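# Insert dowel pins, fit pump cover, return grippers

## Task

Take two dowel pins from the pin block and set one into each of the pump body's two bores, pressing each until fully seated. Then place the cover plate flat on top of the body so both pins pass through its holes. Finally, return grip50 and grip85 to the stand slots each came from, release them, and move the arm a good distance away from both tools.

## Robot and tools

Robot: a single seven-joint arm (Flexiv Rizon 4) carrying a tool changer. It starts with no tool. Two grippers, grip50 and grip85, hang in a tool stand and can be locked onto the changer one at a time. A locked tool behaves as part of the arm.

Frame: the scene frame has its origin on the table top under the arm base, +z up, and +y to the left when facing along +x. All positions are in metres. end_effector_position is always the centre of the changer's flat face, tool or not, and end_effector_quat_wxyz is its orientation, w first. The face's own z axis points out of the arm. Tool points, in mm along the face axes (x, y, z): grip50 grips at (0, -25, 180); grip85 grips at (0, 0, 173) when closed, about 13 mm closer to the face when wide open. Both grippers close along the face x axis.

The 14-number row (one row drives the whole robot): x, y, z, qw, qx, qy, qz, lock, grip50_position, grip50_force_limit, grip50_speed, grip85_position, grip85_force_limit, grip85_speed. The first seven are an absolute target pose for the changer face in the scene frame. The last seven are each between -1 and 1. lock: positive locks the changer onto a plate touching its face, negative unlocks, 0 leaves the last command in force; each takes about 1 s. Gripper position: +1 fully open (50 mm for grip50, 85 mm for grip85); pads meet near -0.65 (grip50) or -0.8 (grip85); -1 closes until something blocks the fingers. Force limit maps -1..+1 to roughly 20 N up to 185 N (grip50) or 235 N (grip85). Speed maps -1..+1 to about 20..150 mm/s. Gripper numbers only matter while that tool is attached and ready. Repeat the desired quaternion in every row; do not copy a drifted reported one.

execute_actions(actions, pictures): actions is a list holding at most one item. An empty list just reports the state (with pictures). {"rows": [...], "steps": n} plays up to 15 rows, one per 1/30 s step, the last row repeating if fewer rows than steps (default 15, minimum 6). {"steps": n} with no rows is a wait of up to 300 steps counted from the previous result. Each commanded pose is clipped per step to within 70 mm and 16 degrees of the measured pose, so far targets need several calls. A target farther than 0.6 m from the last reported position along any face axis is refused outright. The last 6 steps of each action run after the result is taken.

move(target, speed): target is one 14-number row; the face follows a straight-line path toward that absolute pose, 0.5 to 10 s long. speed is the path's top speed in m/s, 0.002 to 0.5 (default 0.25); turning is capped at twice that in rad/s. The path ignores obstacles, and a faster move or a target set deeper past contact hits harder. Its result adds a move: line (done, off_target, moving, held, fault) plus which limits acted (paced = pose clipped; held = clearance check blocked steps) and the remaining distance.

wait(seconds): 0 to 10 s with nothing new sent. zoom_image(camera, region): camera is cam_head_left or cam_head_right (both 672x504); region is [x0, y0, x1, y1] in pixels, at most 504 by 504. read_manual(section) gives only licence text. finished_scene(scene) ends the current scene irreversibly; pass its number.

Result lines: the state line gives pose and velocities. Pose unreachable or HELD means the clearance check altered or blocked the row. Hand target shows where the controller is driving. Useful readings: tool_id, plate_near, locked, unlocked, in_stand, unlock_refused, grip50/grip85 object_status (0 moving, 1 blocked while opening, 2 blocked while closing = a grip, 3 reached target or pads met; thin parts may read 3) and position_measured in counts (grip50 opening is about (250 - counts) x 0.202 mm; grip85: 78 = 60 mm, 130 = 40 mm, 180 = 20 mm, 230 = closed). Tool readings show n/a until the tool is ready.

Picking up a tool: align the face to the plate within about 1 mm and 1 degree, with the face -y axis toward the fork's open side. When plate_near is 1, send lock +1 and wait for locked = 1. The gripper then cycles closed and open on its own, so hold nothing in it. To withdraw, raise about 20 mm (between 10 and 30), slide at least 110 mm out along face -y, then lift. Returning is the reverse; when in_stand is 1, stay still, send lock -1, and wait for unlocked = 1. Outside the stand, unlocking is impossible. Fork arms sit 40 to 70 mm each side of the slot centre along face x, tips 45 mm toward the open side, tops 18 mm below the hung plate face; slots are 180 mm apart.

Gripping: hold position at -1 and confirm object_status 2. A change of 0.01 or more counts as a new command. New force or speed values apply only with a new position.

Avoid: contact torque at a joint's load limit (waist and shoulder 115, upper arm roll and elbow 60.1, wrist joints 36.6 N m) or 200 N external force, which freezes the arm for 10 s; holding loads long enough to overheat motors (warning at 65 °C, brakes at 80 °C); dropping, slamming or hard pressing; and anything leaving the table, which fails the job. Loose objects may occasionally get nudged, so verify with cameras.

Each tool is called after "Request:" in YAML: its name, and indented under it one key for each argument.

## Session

Request:
execute_actions:
  actions: []

Scene clock: 0.00 s of 7800.00 s.
end_effector_position=(+0.2643, +0.3326, +0.3981) locked=0 unlocked=1 plate_near=0 in_stand=0 unlock_refused=0 tool_id=none grip50_position_measured=n/a grip50_object_status=n/a grip85_position_measured=n/a grip85_object_status=n/a end_effector_quat_wxyz=(-0.126, -0.375, +0.918, -0.033) end_effector_velocity=(-0.000, +0.000, +0.000) end_effector_angular_velocity=(+0.000, -0.000, -0.000)
Joint positions: [ 0.888 -0.112  0.216  2.193  0.11   0.504 -2.842]
Joint velocities: [ 0.     0.     0.    -0.     0.    -0.     0.001]
Hand target: +0.264, +0.333, +0.398; -0.126, -0.375, +0.918, -0.033

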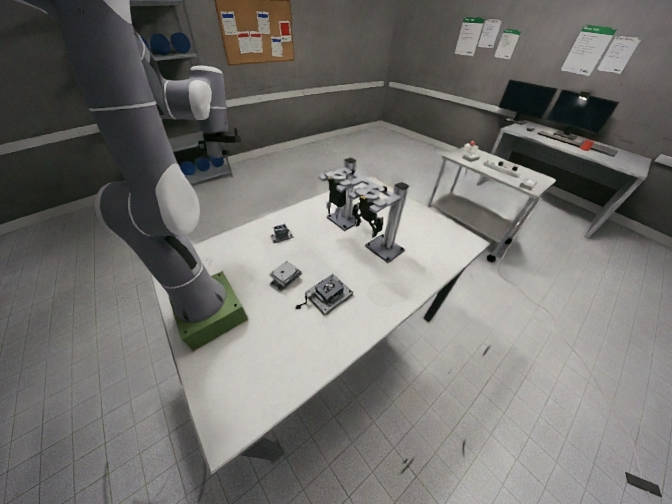

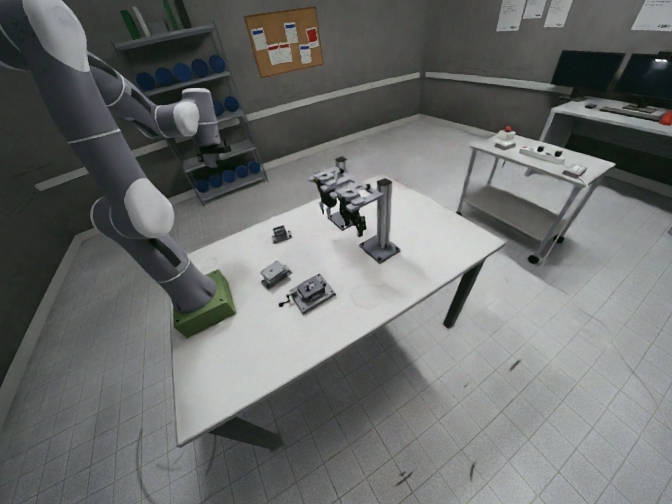

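Request:
zoom_image:
  camera: "cam_head_left"
  region: [310,150,420,270]

Request:
zoom_image:
  camera: "cam_head_right"
  region: [300,150,410,270]

Request:
zoom_image:
  camera: "cam_head_left"
  region: [255,215,365,320]

Request:
zoom_image:
  camera: "cam_head_right"
  region: [245,215,355,320]

Region (310, 150, 420, 270) of cam_head_left's 672x504 image, scaled by 4.200, with more detail than that image has; it fills the left 462 columns of this view, and the rest is white.

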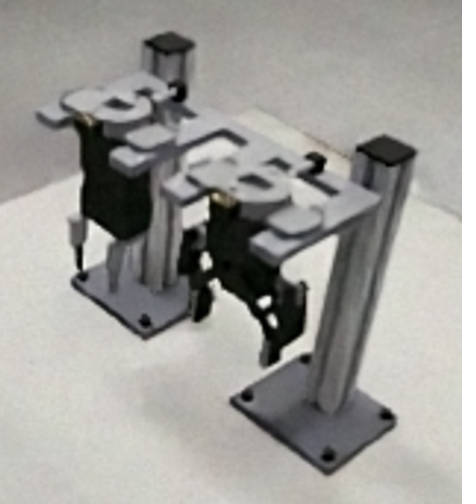

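Region (300, 150, 410, 270) of cam_head_right's 672x504 image, scaled by 4.200, with more detail than that image has; it fills the left 462 columns of this view, and the rest is white.

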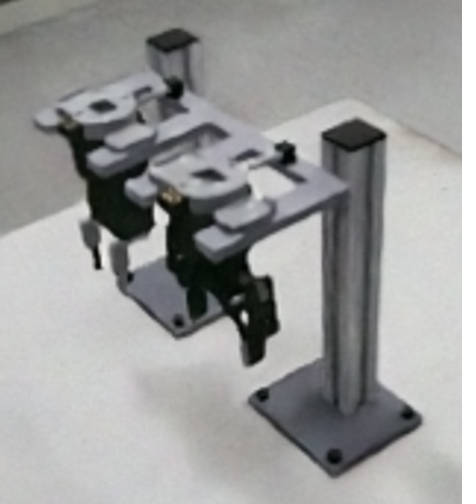

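Region (255, 215, 365, 320) of cam_head_left's 672x504 image, scaled by 4.582, with more detail than that image has; it fills the top 481 rows of this view, and the rest is white.

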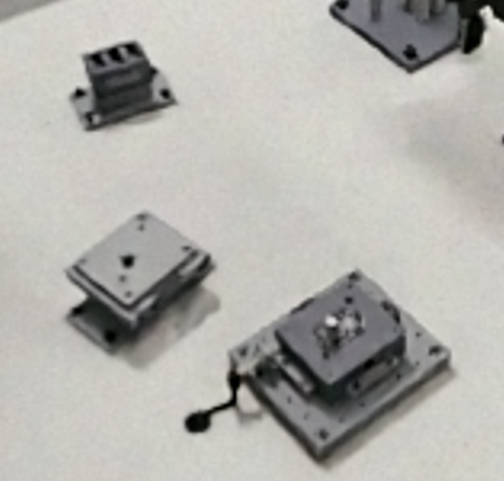

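Region (245, 215, 355, 320) of cam_head_right's 672x504 image, scaled by 4.582, with more detail than that image has; it fills the top 481 rows of this view, and the rest is white.

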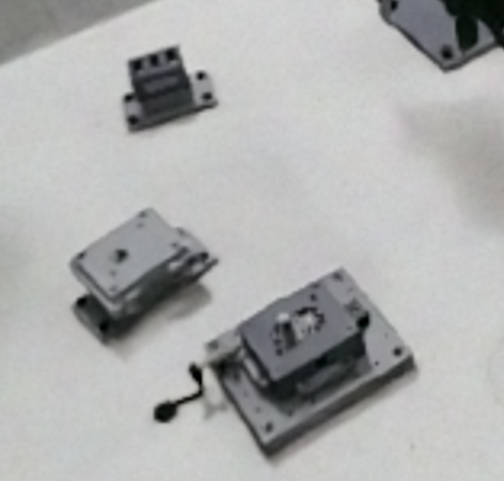

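Request:
move:
  target: [0.45,0.15,0.40,0,0.694,0.720,0,0,1,1,0,1,0,0]

Request:
move:
  target: [0.646,0.0914,0.34,0,0.694,0.720,0,0,1,1,0,1,0,0]
  speed: 0.2

Request:
move:
  target: [0.646,0.0914,0.301,0,0.694,0.720,0,0,1,1,0,1,0,0]
  speed: 0.01

Scene clock: 5.57 s of 7800.00 s.
end_effector_position=(+0.4501, +0.1501, +0.4000) locked=0 unlocked=1 plate_near=0 in_stand=0 unlock_refused=0 tool_id=none grip50_position_measured=n/a grip50_object_status=n/a grip85_position_measured=n/a grip85_object_status=n/a end_effector_quat_wxyz=(-0.000, +0.694, +0.720, +0.000) end_effector_velocity=(+0.000, -0.000, +0.000) end_effector_angular_velocity=(-0.000, -0.000, +0.003)
Joint positions: [ 0.671 -0.116 -0.147  2.281  0.027  0.831 -1.067]
Joint velocities: [-0.     0.    -0.    -0.    -0.    -0.    -0.003]
Hand target: +0.450, +0.150, +0.400; -0.000, +0.694, +0.720, +0.000
Off the commanded pose: 0.000 m, 0 deg.
Kept back: nothing.
move: done

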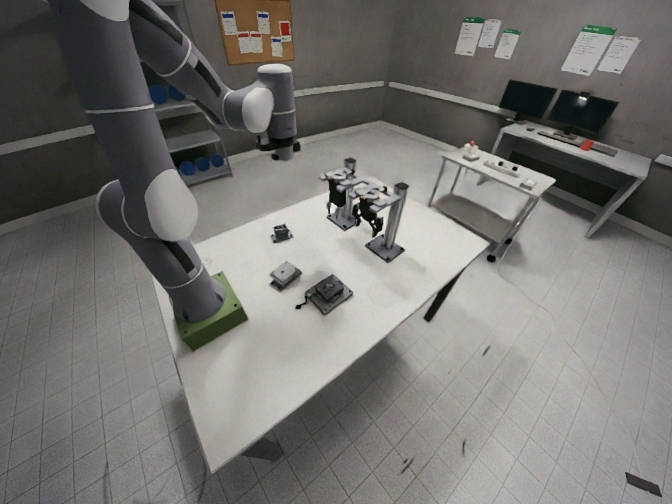

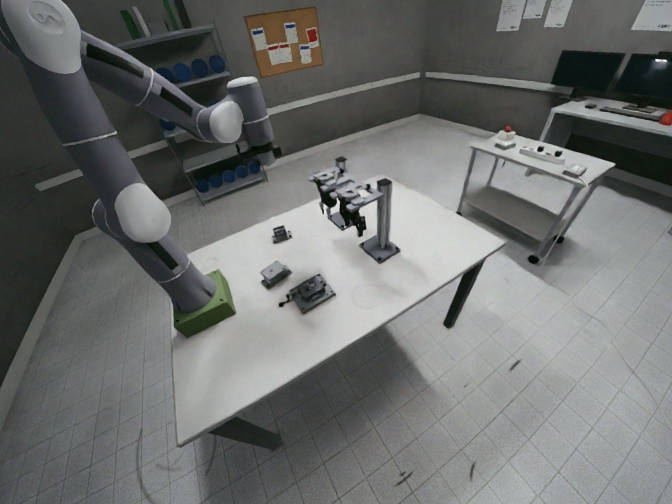

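Scene clock: 7.00 s of 7800.00 s.
end_effector_position=(+0.6463, +0.0915, +0.3402) locked=0 unlocked=1 plate_near=0 in_stand=0 unlock_refused=0 tool_id=none grip50_position_measured=n/a grip50_object_status=n/a grip85_position_measured=n/a grip85_object_status=n/a end_effector_quat_wxyz=(-0.000, +0.694, +0.720, +0.000) end_effector_velocity=(-0.000, -0.000, -0.000) end_effector_angular_velocity=(-0.001, +0.000, -0.000)
Joint positions: [ 0.469 -0.603 -0.224  1.732  0.177  0.75  -1.41 ]
Joint velocities: [-0.     0.     0.     0.001 -0.001 -0.     0.001]
Hand target: +0.646, +0.092, +0.340; -0.000, +0.694, +0.720, +0.000
Off the commanded pose: 0.000 m, 0 deg.
Kept back: nothing.
move: done

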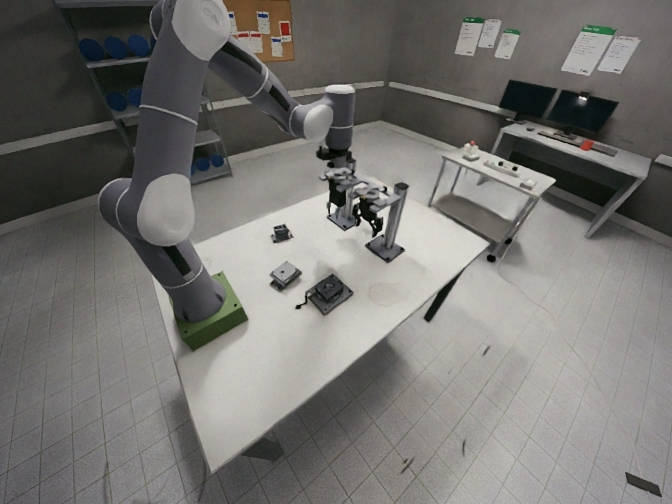

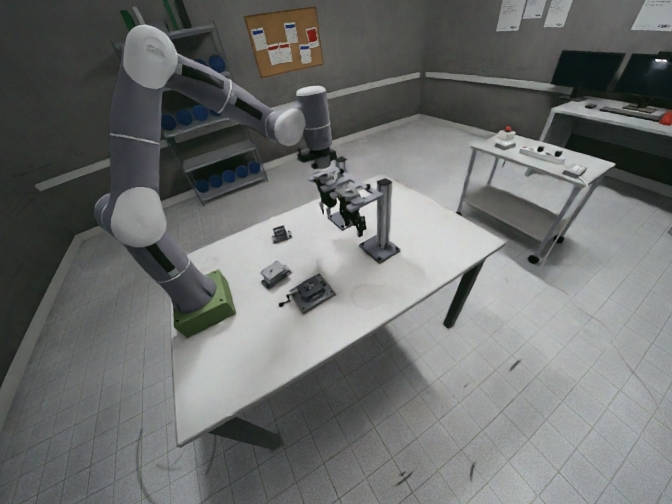

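Scene clock: 11.13 s of 7800.00 s.
end_effector_position=(+0.6519, +0.0925, +0.3120) locked=0 unlocked=1 plate_near=0 in_stand=0 unlock_refused=0 tool_id=none grip50_position_measured=n/a grip50_object_status=n/a grip85_position_measured=n/a grip85_object_status=n/a end_effector_quat_wxyz=(+0.006, +0.693, +0.721, +0.010) end_effector_velocity=(+0.000, +0.000, +0.000) end_effector_angular_velocity=(+0.000, +0.000, +0.000)
Joint positions: [ 0.452 -0.661 -0.203  1.729  0.184  0.829 -1.416]
Joint velocities: [-0.008  0.001  0.01  -0.    -0.009  0.001  0.006]
Hand target: +0.646, +0.091, +0.301; +0.000, +0.694, +0.720, +0.000
Off the commanded pose: 0.013 m, 1 deg.
Kept back: nothing.
move: off_target

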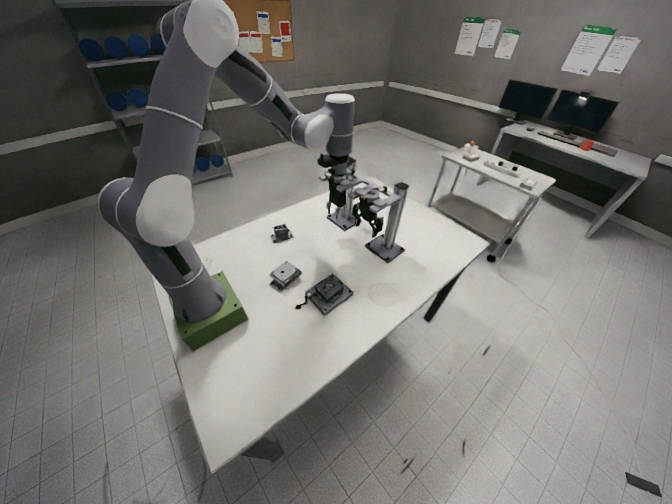

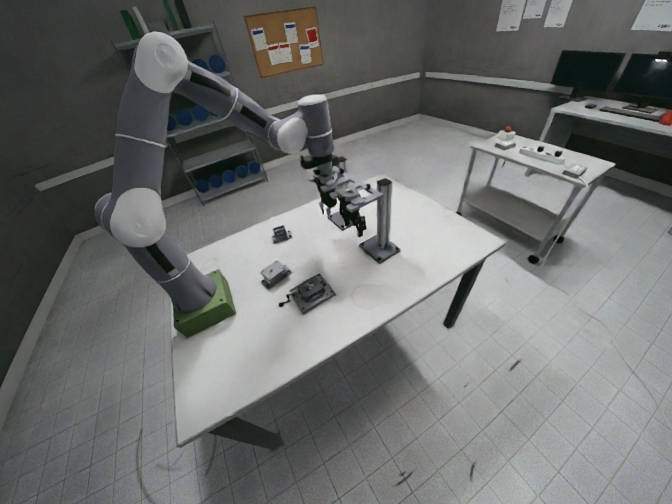

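Request:
move:
  target: [0.652,0.0925,0.34,0,0.694,0.72,0,0,1,0,0,1,0,0]
  speed: 0.05

Request:
move:
  target: [0.55,0.146,0.34,0,0.694,0.72,0,0,1,0,0,1,0,0]
  speed: 0.15

Request:
move:
  target: [0.55,0.146,0.277,0,0.694,0.72,0,0,1,0,0,1,0,0]
  speed: 0.08

Request:
move:
  target: [0.575,0.146,0.277,0,0.694,0.72,0,0,1,0,0,1,0,0]
  speed: 0.01

Scene clock: 13.33 s of 7800.00 s.
end_effector_position=(+0.6520, +0.0925, +0.3402) locked=0 unlocked=1 plate_near=0 in_stand=0 unlock_refused=0 tool_id=none grip50_position_measured=n/a grip50_object_status=n/a grip85_position_measured=n/a grip85_object_status=n/a end_effector_quat_wxyz=(+0.000, +0.694, +0.720, +0.000) end_effector_velocity=(+0.000, +0.000, +0.000) end_effector_angular_velocity=(+0.000, -0.000, +0.000)
Joint positions: [ 0.454 -0.613 -0.21   1.712  0.167  0.743 -1.404]
Joint velocities: [-0.  0.  0. -0. -0.  0. -0.]
Hand target: +0.652, +0.092, +0.340; +0.000, +0.694, +0.720, -0.000
Off the commanded pose: 0.000 m, 0 deg.
Kept back: nothing.
move: done

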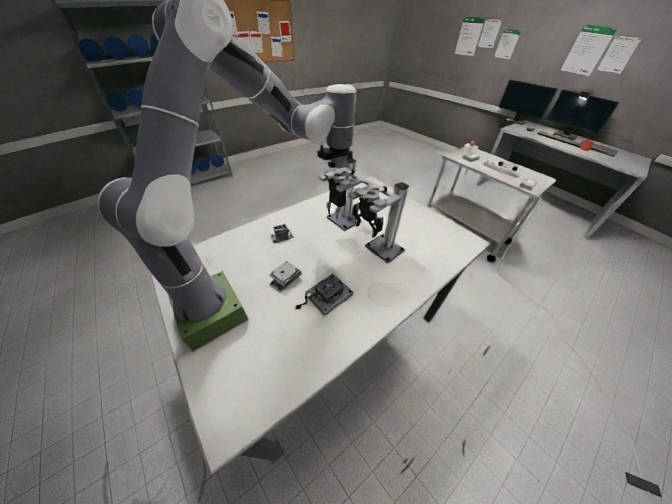

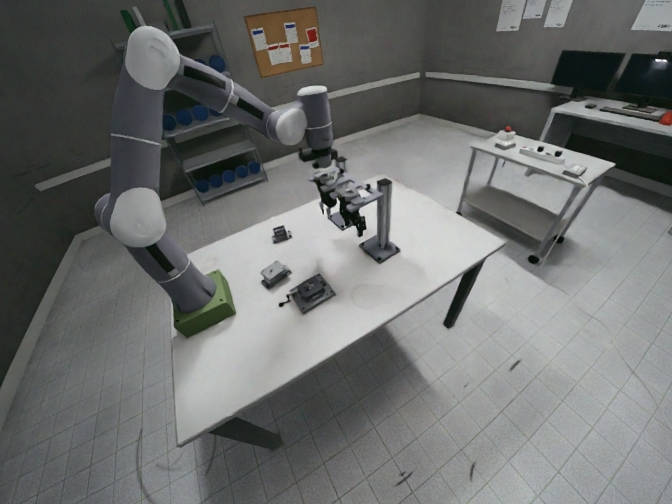

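Scene clock: 14.40 s of 7800.00 s.
end_effector_position=(+0.5498, +0.1461, +0.3399) locked=0 unlocked=1 plate_near=0 in_stand=0 unlock_refused=0 tool_id=none grip50_position_measured=n/a grip50_object_status=n/a grip85_position_measured=n/a grip85_object_status=n/a end_effector_quat_wxyz=(-0.000, +0.694, +0.720, -0.000) end_effector_velocity=(+0.000, -0.000, -0.000) end_effector_angular_velocity=(-0.001, +0.000, +0.001)
Joint positions: [ 0.607 -0.442 -0.194  2.019  0.133  0.884 -1.244]
Joint velocities: [-0.    -0.001 -0.    -0.001 -0.001 -0.    -0.   ]
Hand target: +0.550, +0.146, +0.340; -0.000, +0.694, +0.720, -0.000
Off the commanded pose: 0.000 m, 0 deg.
Kept back: nothing.
move: done

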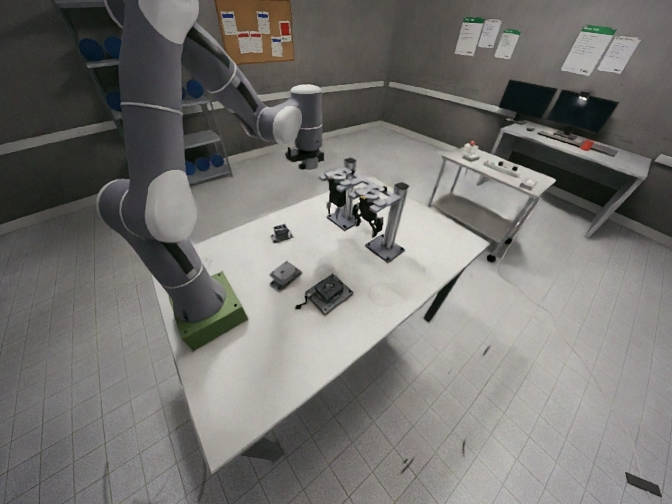

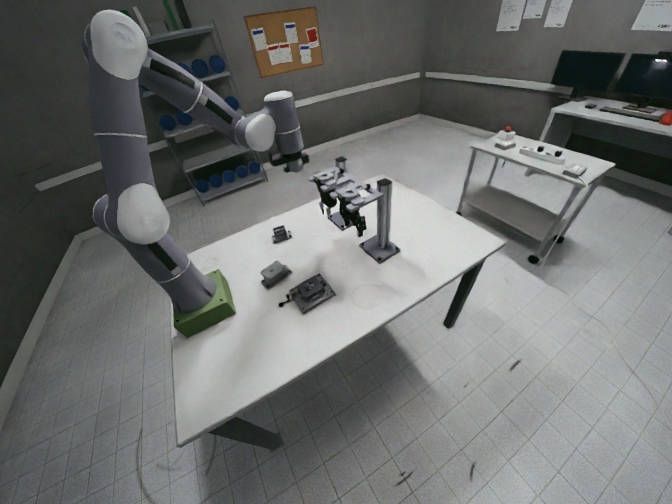

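Scene clock: 15.47 s of 7800.00 s.
end_effector_position=(+0.5500, +0.1461, +0.2768) locked=0 unlocked=1 plate_near=0 in_stand=0 unlock_refused=0 tool_id=none grip50_position_measured=n/a grip50_object_status=n/a grip85_position_measured=n/a grip85_object_status=n/a end_effector_quat_wxyz=(-0.000, +0.694, +0.720, -0.000) end_effector_velocity=(+0.000, +0.000, +0.000) end_effector_angular_velocity=(+0.001, -0.001, -0.000)
Joint positions: [ 0.591 -0.583 -0.168  2.014  0.179  1.018 -1.275]
Joint velocities: [0.    0.001 0.    0.    0.    0.    0.   ]
Hand target: +0.550, +0.146, +0.277; -0.000, +0.694, +0.720, +0.000
Off the commanded pose: 0.000 m, 0 deg.
Kept back: nothing.
move: done

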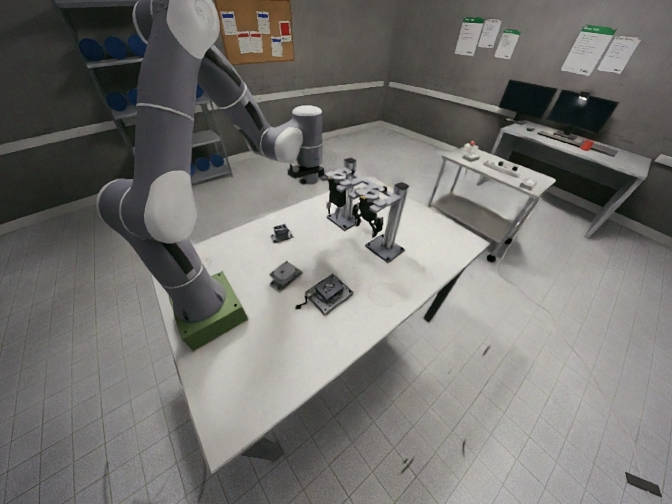

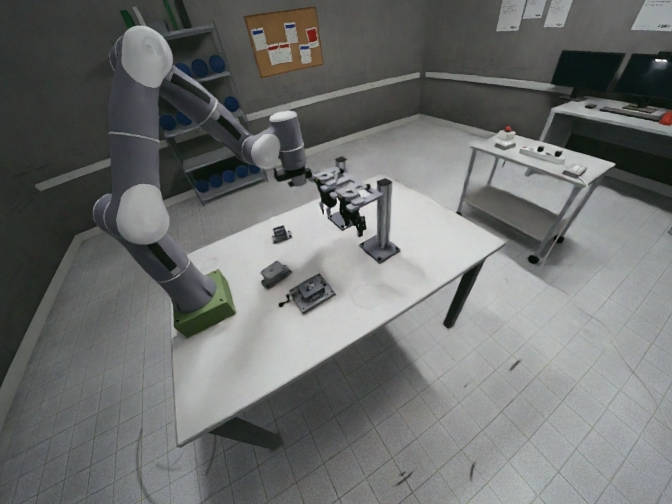

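Scene clock: 26.97 s of 7800.00 s.
end_effector_position=(+0.5535, +0.1462, +0.2727) locked=0 unlocked=1 plate_near=0 in_stand=0 unlock_refused=0 tool_id=none grip50_position_measured=n/a grip50_object_status=n/a grip85_position_measured=n/a grip85_object_status=n/a end_effector_quat_wxyz=(-0.008, +0.695, +0.719, -0.008) end_effector_velocity=(-0.000, -0.000, +0.000) end_effector_angular_velocity=(+0.001, +0.000, -0.001)
Joint positions: [ 0.586 -0.598 -0.168  1.989  0.192  0.987 -1.286]
Joint velocities: [ 0.     0.    -0.     0.     0.001  0.     0.   ]
Hand target: +0.555, +0.146, +0.273; -0.007, +0.695, +0.719, -0.007
Off the commanded pose: 0.022 m, 1 deg.
FORCE FAULT: contact force on the arm reached its limit, and the arm stopped for 10 seconds. The contact can be on any part of the arm, not only on its tool. The arm's remaining commands of this call were not run. The arm holds still and accepts commands again. Move the arm away from the contact; if what it grips holds it there, let go first. Pushing or pulling that hard again can fault the arm again.
Kept back: nothing.
move: fault

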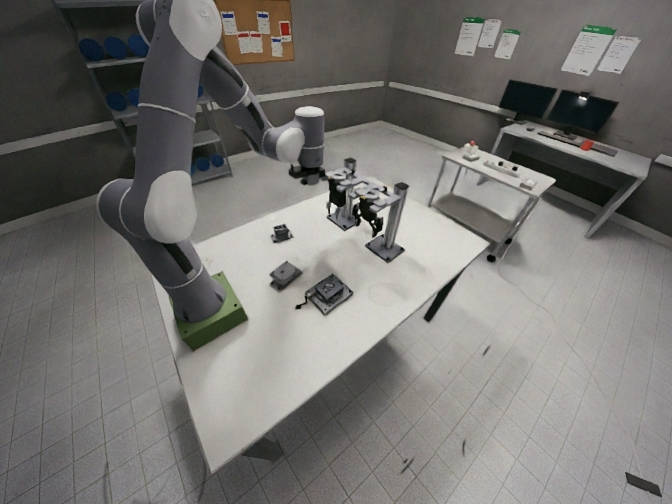

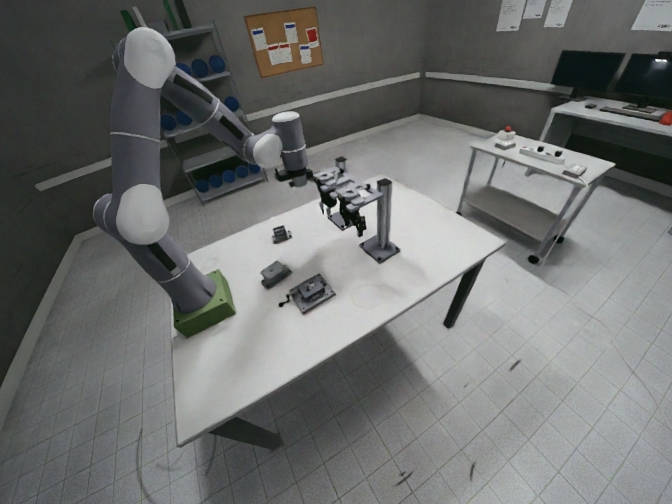

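Request:
move:
  target: [0.53,0.146,0.279,0,0.694,0.72,0,0,1,0,0,1,0,0]
  speed: 0.03

Request:
move:
  target: [0.53,0.146,0.277,0,0,1,0,0,1,0,0,1,0,0]
  speed: 0.4

Request:
move:
  target: [0.562,0.146,0.277,0,0,1,0,0,1,0,0,1,0,0]
  speed: 0.02

Request:
move:
  target: [0.566,0.146,0.277,0,0,1,0,0,1,0,0,1,0,0]
  speed: 0.005

Scene clock: 28.57 s of 7800.00 s.
end_effector_position=(+0.5299, +0.1459, +0.2789) locked=0 unlocked=1 plate_near=0 in_stand=0 unlock_refused=0 tool_id=none grip50_position_measured=n/a grip50_object_status=n/a grip85_position_measured=n/a grip85_object_status=n/a end_effector_quat_wxyz=(-0.000, +0.694, +0.720, -0.000) end_effector_velocity=(+0.000, +0.000, +0.000) end_effector_angular_velocity=(-0.000, -0.001, +0.001)
Joint positions: [ 0.622 -0.55  -0.178  2.076  0.189  1.045 -1.267]
Joint velocities: [ 0.     0.    -0.001 -0.    -0.001 -0.    -0.001]
Hand target: +0.530, +0.146, +0.279; -0.000, +0.694, +0.720, -0.000
Off the commanded pose: 0.000 m, 0 deg.
Kept back: nothing.
move: done

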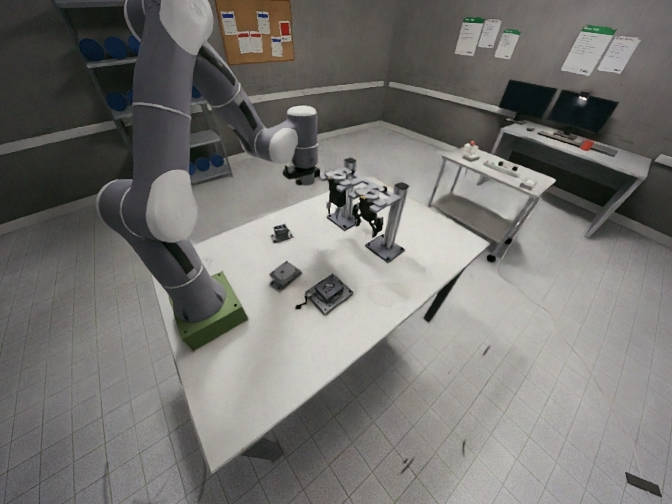

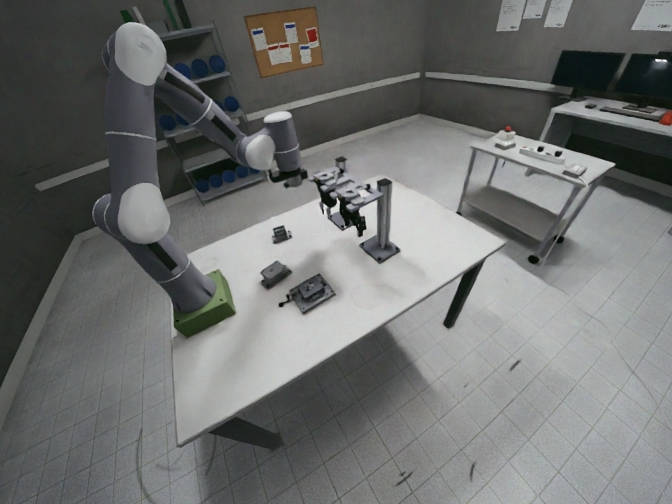

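Scene clock: 30.87 s of 7800.00 s.
end_effector_position=(+0.5302, +0.1459, +0.2775) locked=0 unlocked=1 plate_near=0 in_stand=0 unlock_refused=0 tool_id=none grip50_position_measured=n/a grip50_object_status=n/a grip85_position_measured=n/a grip85_object_status=n/a end_effector_quat_wxyz=(+0.000, -0.000, +1.000, -0.000) end_effector_velocity=(+0.000, +0.000, +0.000) end_effector_angular_velocity=(+0.000, -0.000, +0.000)
Joint positions: [ 0.311 -0.561  0.121  2.096 -0.135  1.085 -2.575]
Joint velocities: [ 0.     0.    -0.    -0.     0.     0.    -0.001]
Hand target: +0.530, +0.146, +0.277; +0.000, -0.000, +1.000, -0.000
Off the commanded pose: 0.000 m, 0 deg.
Kept back: nothing.
move: done

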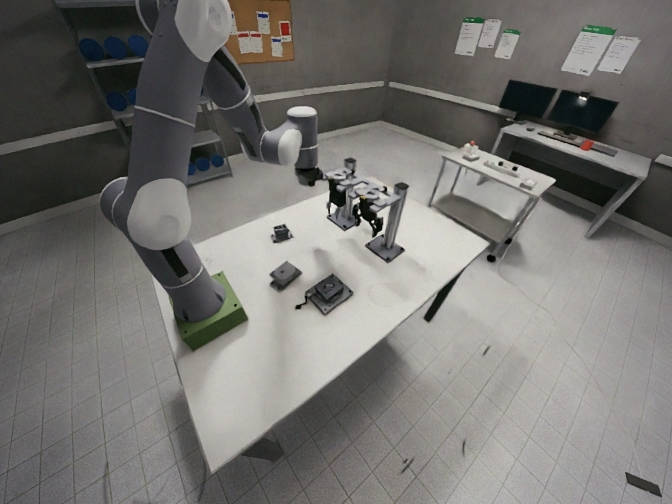

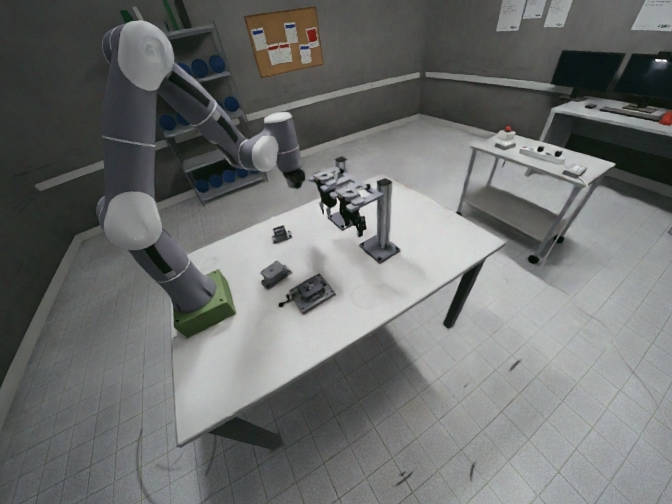

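Scene clock: 32.67 s of 7800.00 s.
end_effector_position=(+0.5614, +0.1461, +0.2767) locked=0 unlocked=1 plate_near=0 in_stand=0 unlock_refused=0 tool_id=none grip50_position_measured=n/a grip50_object_status=n/a grip85_position_measured=n/a grip85_object_status=n/a end_effector_quat_wxyz=(-0.001, -0.000, +1.000, -0.000) end_effector_velocity=(-0.000, +0.000, -0.000) end_effector_angular_velocity=(+0.000, +0.000, -0.001)
Joint positions: [ 0.287 -0.608  0.125  1.999 -0.135  1.033 -2.601]
Joint velocities: [ 0.    -0.     0.    -0.     0.     0.     0.001]
Hand target: +0.562, +0.146, +0.277; +0.000, +0.000, +1.000, +0.000
Off the commanded pose: 0.001 m, 0 deg.
Kept back: nothing.
move: done

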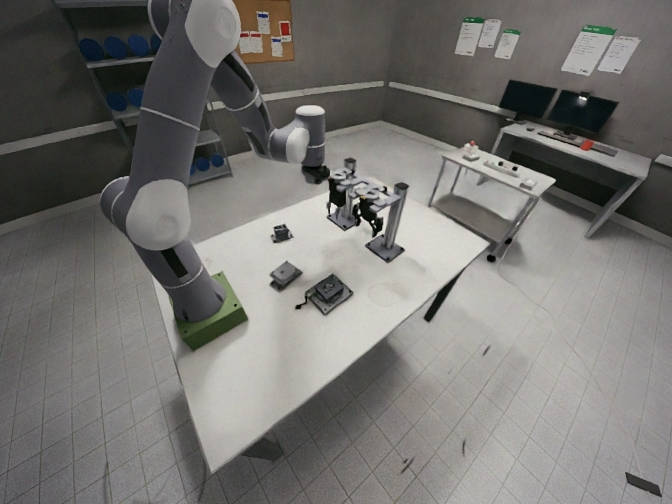

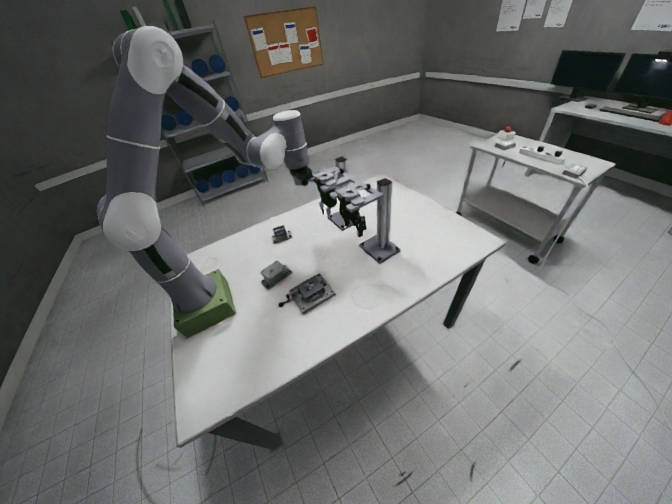

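Scene clock: 33.80 s of 7800.00 s.
end_effector_position=(+0.5619, +0.1463, +0.2743) locked=0 unlocked=1 plate_near=0 in_stand=0 unlock_refused=0 tool_id=none grip50_position_measured=n/a grip50_object_status=n/a grip85_position_measured=n/a grip85_object_status=n/a end_effector_quat_wxyz=(-0.005, -0.000, +1.000, -0.001) end_effector_velocity=(+0.000, -0.000, -0.000) end_effector_angular_velocity=(+0.000, -0.000, -0.001)
Joint positions: [ 0.287 -0.614  0.125  1.991 -0.131  1.023 -2.606]
Joint velocities: [ 0.003  0.    -0.003 -0.     0.004  0.    -0.002]
Hand target: +0.566, +0.146, +0.277; -0.000, -0.000, +1.000, +0.000
Off the commanded pose: 0.005 m, 1 deg.
Kept back: nothing.
move: off_target

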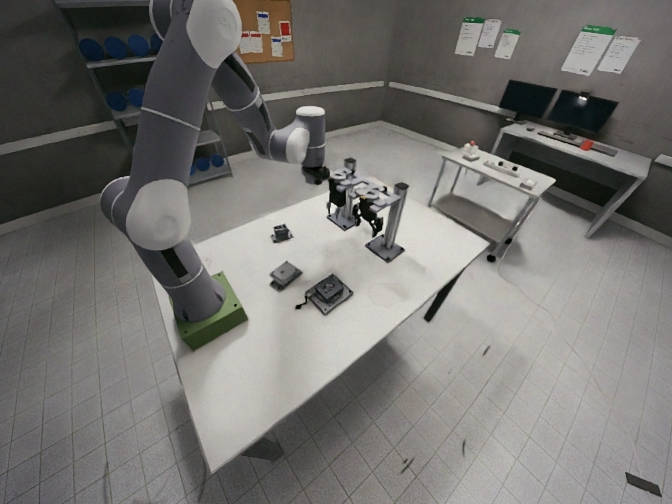

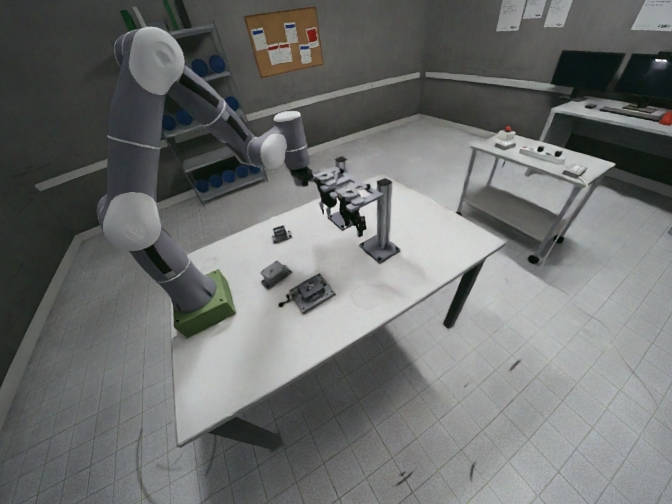

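Request:
move:
  target: [0.545,0.146,0.277,0,0,1,0,0,1,0,0,1,0,0]
  speed: 0.05

Request:
move:
  target: [0.545,-0.034,0.277,0,0,1,0,0,1,0,0,1,0,0]
  speed: 0.15

Request:
move:
  target: [0.556,-0.034,0.277,0,0,1,0,0,1,0,0,1,0,0]
  speed: 0.01

Scene clock: 34.97 s of 7800.00 s.
end_effector_position=(+0.5449, +0.1459, +0.2769) locked=0 unlocked=1 plate_near=0 in_stand=0 unlock_refused=0 tool_id=none grip50_position_measured=n/a grip50_object_status=n/a grip85_position_measured=n/a grip85_object_status=n/a end_effector_quat_wxyz=(-0.000, +0.000, +1.000, -0.000) end_effector_velocity=(+0.000, +0.000, -0.000) end_effector_angular_velocity=(-0.000, +0.000, -0.001)
Joint positions: [ 0.3   -0.583  0.121  2.051 -0.133  1.061 -2.589]
Joint velocities: [ 0.    -0.    -0.    -0.     0.     0.     0.001]
Hand target: +0.545, +0.146, +0.277; -0.000, -0.000, +1.000, -0.000
Off the commanded pose: 0.000 m, 0 deg.
Kept back: nothing.
move: done

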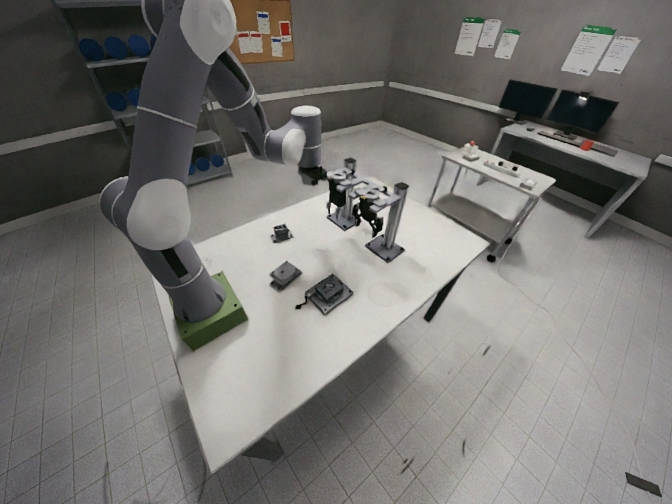

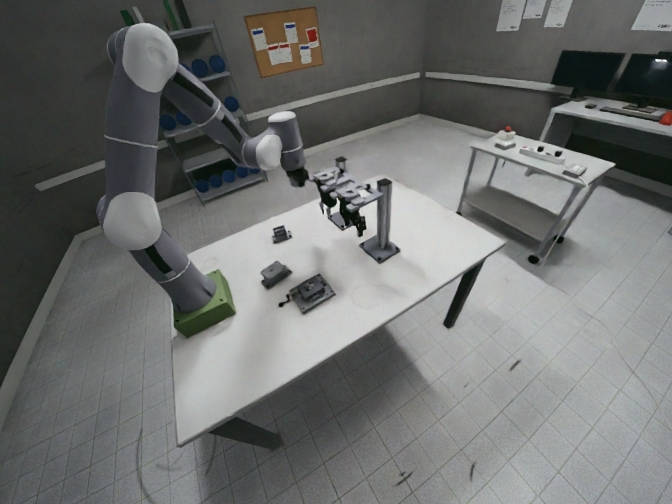

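Scene clock: 36.47 s of 7800.00 s.
end_effector_position=(+0.5452, -0.0341, +0.2770) locked=0 unlocked=1 plate_near=0 in_stand=0 unlock_refused=0 tool_id=none grip50_position_measured=n/a grip50_object_status=n/a grip85_position_measured=n/a grip85_object_status=n/a end_effector_quat_wxyz=(+0.001, -0.000, +1.000, -0.000) end_effector_velocity=(+0.000, +0.000, +0.000) end_effector_angular_velocity=(+0.000, -0.000, +0.000)
Joint positions: [ 0.006 -0.556  0.097  2.105 -0.106  1.091 -2.925]
Joint velocities: [ 0.001  0.    -0.     0.     0.    -0.     0.   ]
Hand target: +0.545, -0.034, +0.277; +0.000, -0.000, +1.000, -0.000
Off the commanded pose: 0.000 m, 0 deg.
Kept back: nothing.
move: done

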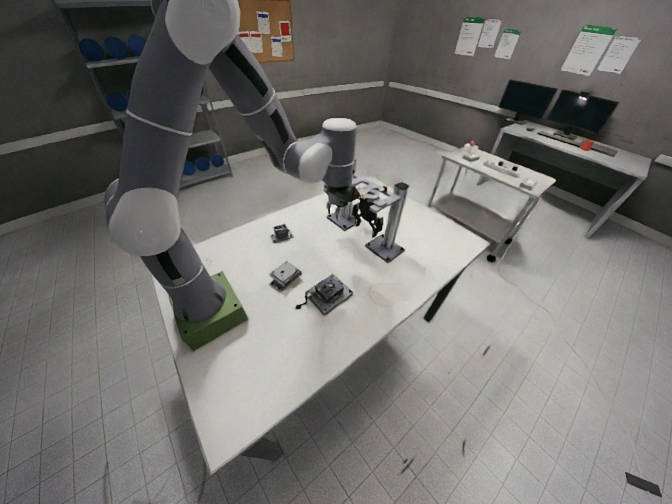

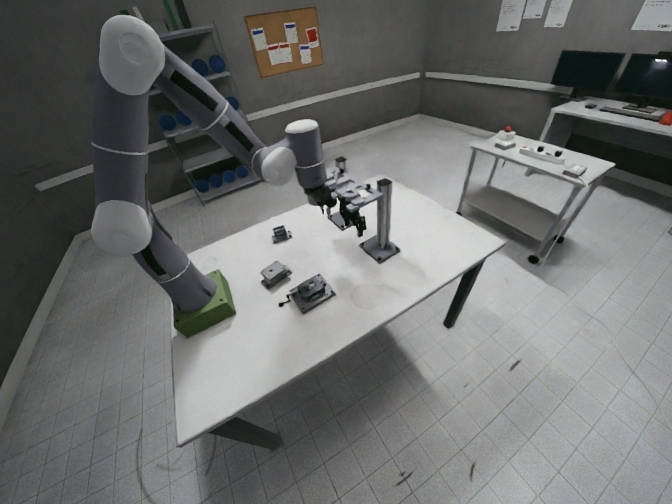

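Scene clock: 37.77 s of 7800.00 s.
end_effector_position=(+0.5561, -0.0340, +0.2772) locked=0 unlocked=1 plate_near=0 in_stand=0 unlock_refused=0 tool_id=none grip50_position_measured=n/a grip50_object_status=n/a grip85_position_measured=n/a grip85_object_status=n/a end_effector_quat_wxyz=(+0.000, +0.000, +1.000, +0.000) end_effector_velocity=(-0.000, +0.000, -0.000) end_effector_angular_velocity=(+0.001, -0.000, -0.001)
Joint positions: [ 0.002 -0.572  0.1    2.07  -0.106  1.072 -2.928]
Joint velocities: [-0.    -0.     0.    -0.     0.001  0.     0.   ]
Hand target: +0.556, -0.034, +0.277; +0.000, +0.000, +1.000, +0.000
Off the commanded pose: 0.000 m, 0 deg.
Kept back: nothing.
move: done

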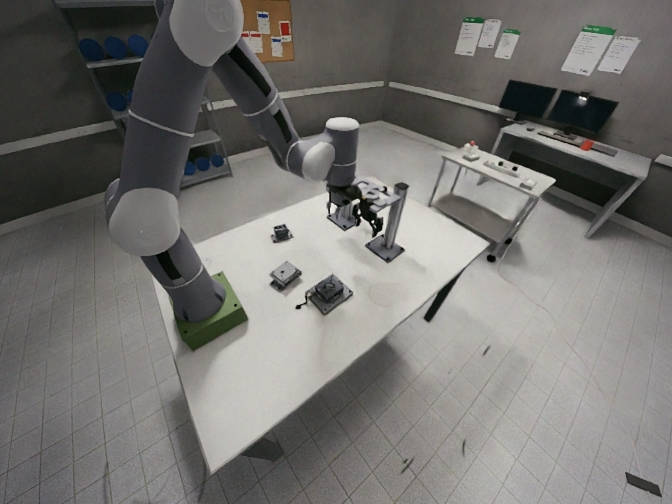

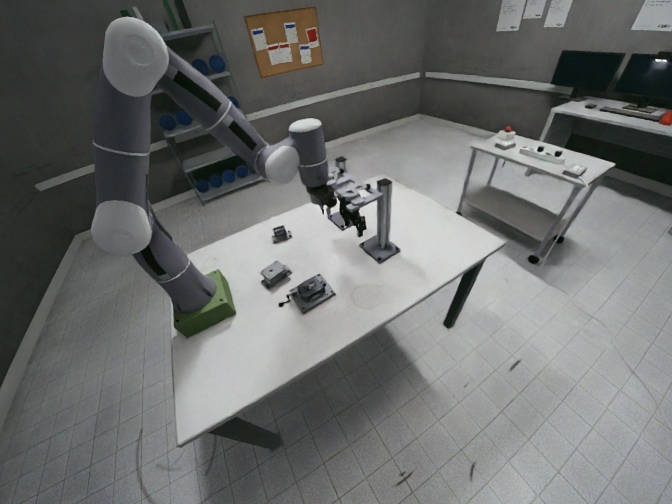

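Request:
move:
  target: [0.561,-0.034,0.277,0,0,1,0,0,1,0,0,1,0,0]
  speed: 0.008

Request:
move:
  target: [0.566,-0.034,0.277,0,0,1,0,0,1,0,0,1,0,0]
  speed: 0.008

Scene clock: 38.83 s of 7800.00 s.
end_effector_position=(+0.5611, -0.0340, +0.2772) locked=0 unlocked=1 plate_near=0 in_stand=0 unlock_refused=0 tool_id=none grip50_position_measured=n/a grip50_object_status=n/a grip85_position_measured=n/a grip85_object_status=n/a end_effector_quat_wxyz=(+0.000, +0.000, +1.000, +0.000) end_effector_velocity=(+0.000, +0.000, +0.000) end_effector_angular_velocity=(+0.000, -0.000, -0.000)
Joint positions: [ 0.001 -0.579  0.1    2.054 -0.106  1.063 -2.929]
Joint velocities: [ 0.    -0.     0.    -0.    -0.     0.     0.001]
Hand target: +0.561, -0.034, +0.277; +0.000, +0.000, +1.000, +0.000
Off the commanded pose: 0.000 m, 0 deg.
Kept back: nothing.
move: done

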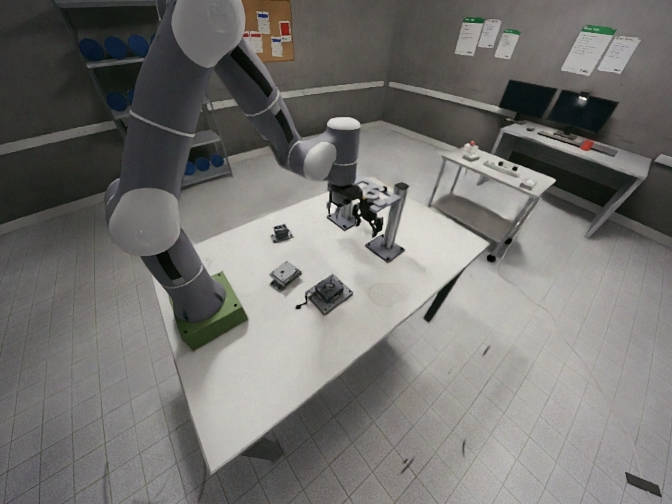

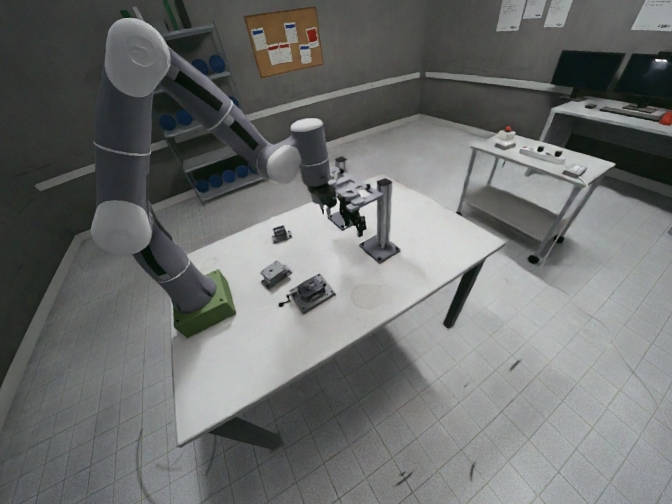

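Scene clock: 39.67 s of 7800.00 s.
end_effector_position=(+0.5661, -0.0340, +0.2772) locked=0 unlocked=1 plate_near=0 in_stand=0 unlock_refused=0 tool_id=none grip50_position_measured=n/a grip50_object_status=n/a grip85_position_measured=n/a grip85_object_status=n/a end_effector_quat_wxyz=(+0.000, +0.000, +1.000, +0.000) end_effector_velocity=(-0.000, -0.000, +0.000) end_effector_angular_velocity=(-0.000, -0.000, +0.001)
Joint positions: [ 0.    -0.587  0.1    2.039 -0.106  1.055 -2.931]
Joint velocities: [-0.     0.     0.     0.    -0.    -0.    -0.001]
Hand target: +0.566, -0.034, +0.277; +0.000, +0.000, +1.000, +0.000
Off the commanded pose: 0.000 m, 0 deg.
Kept back: nothing.
move: done

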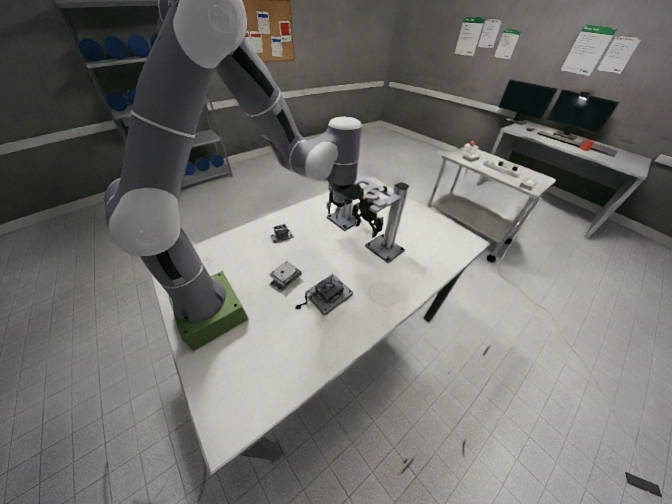

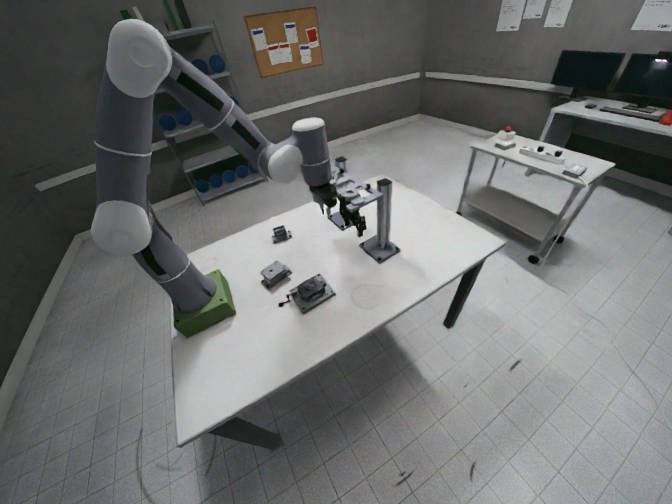

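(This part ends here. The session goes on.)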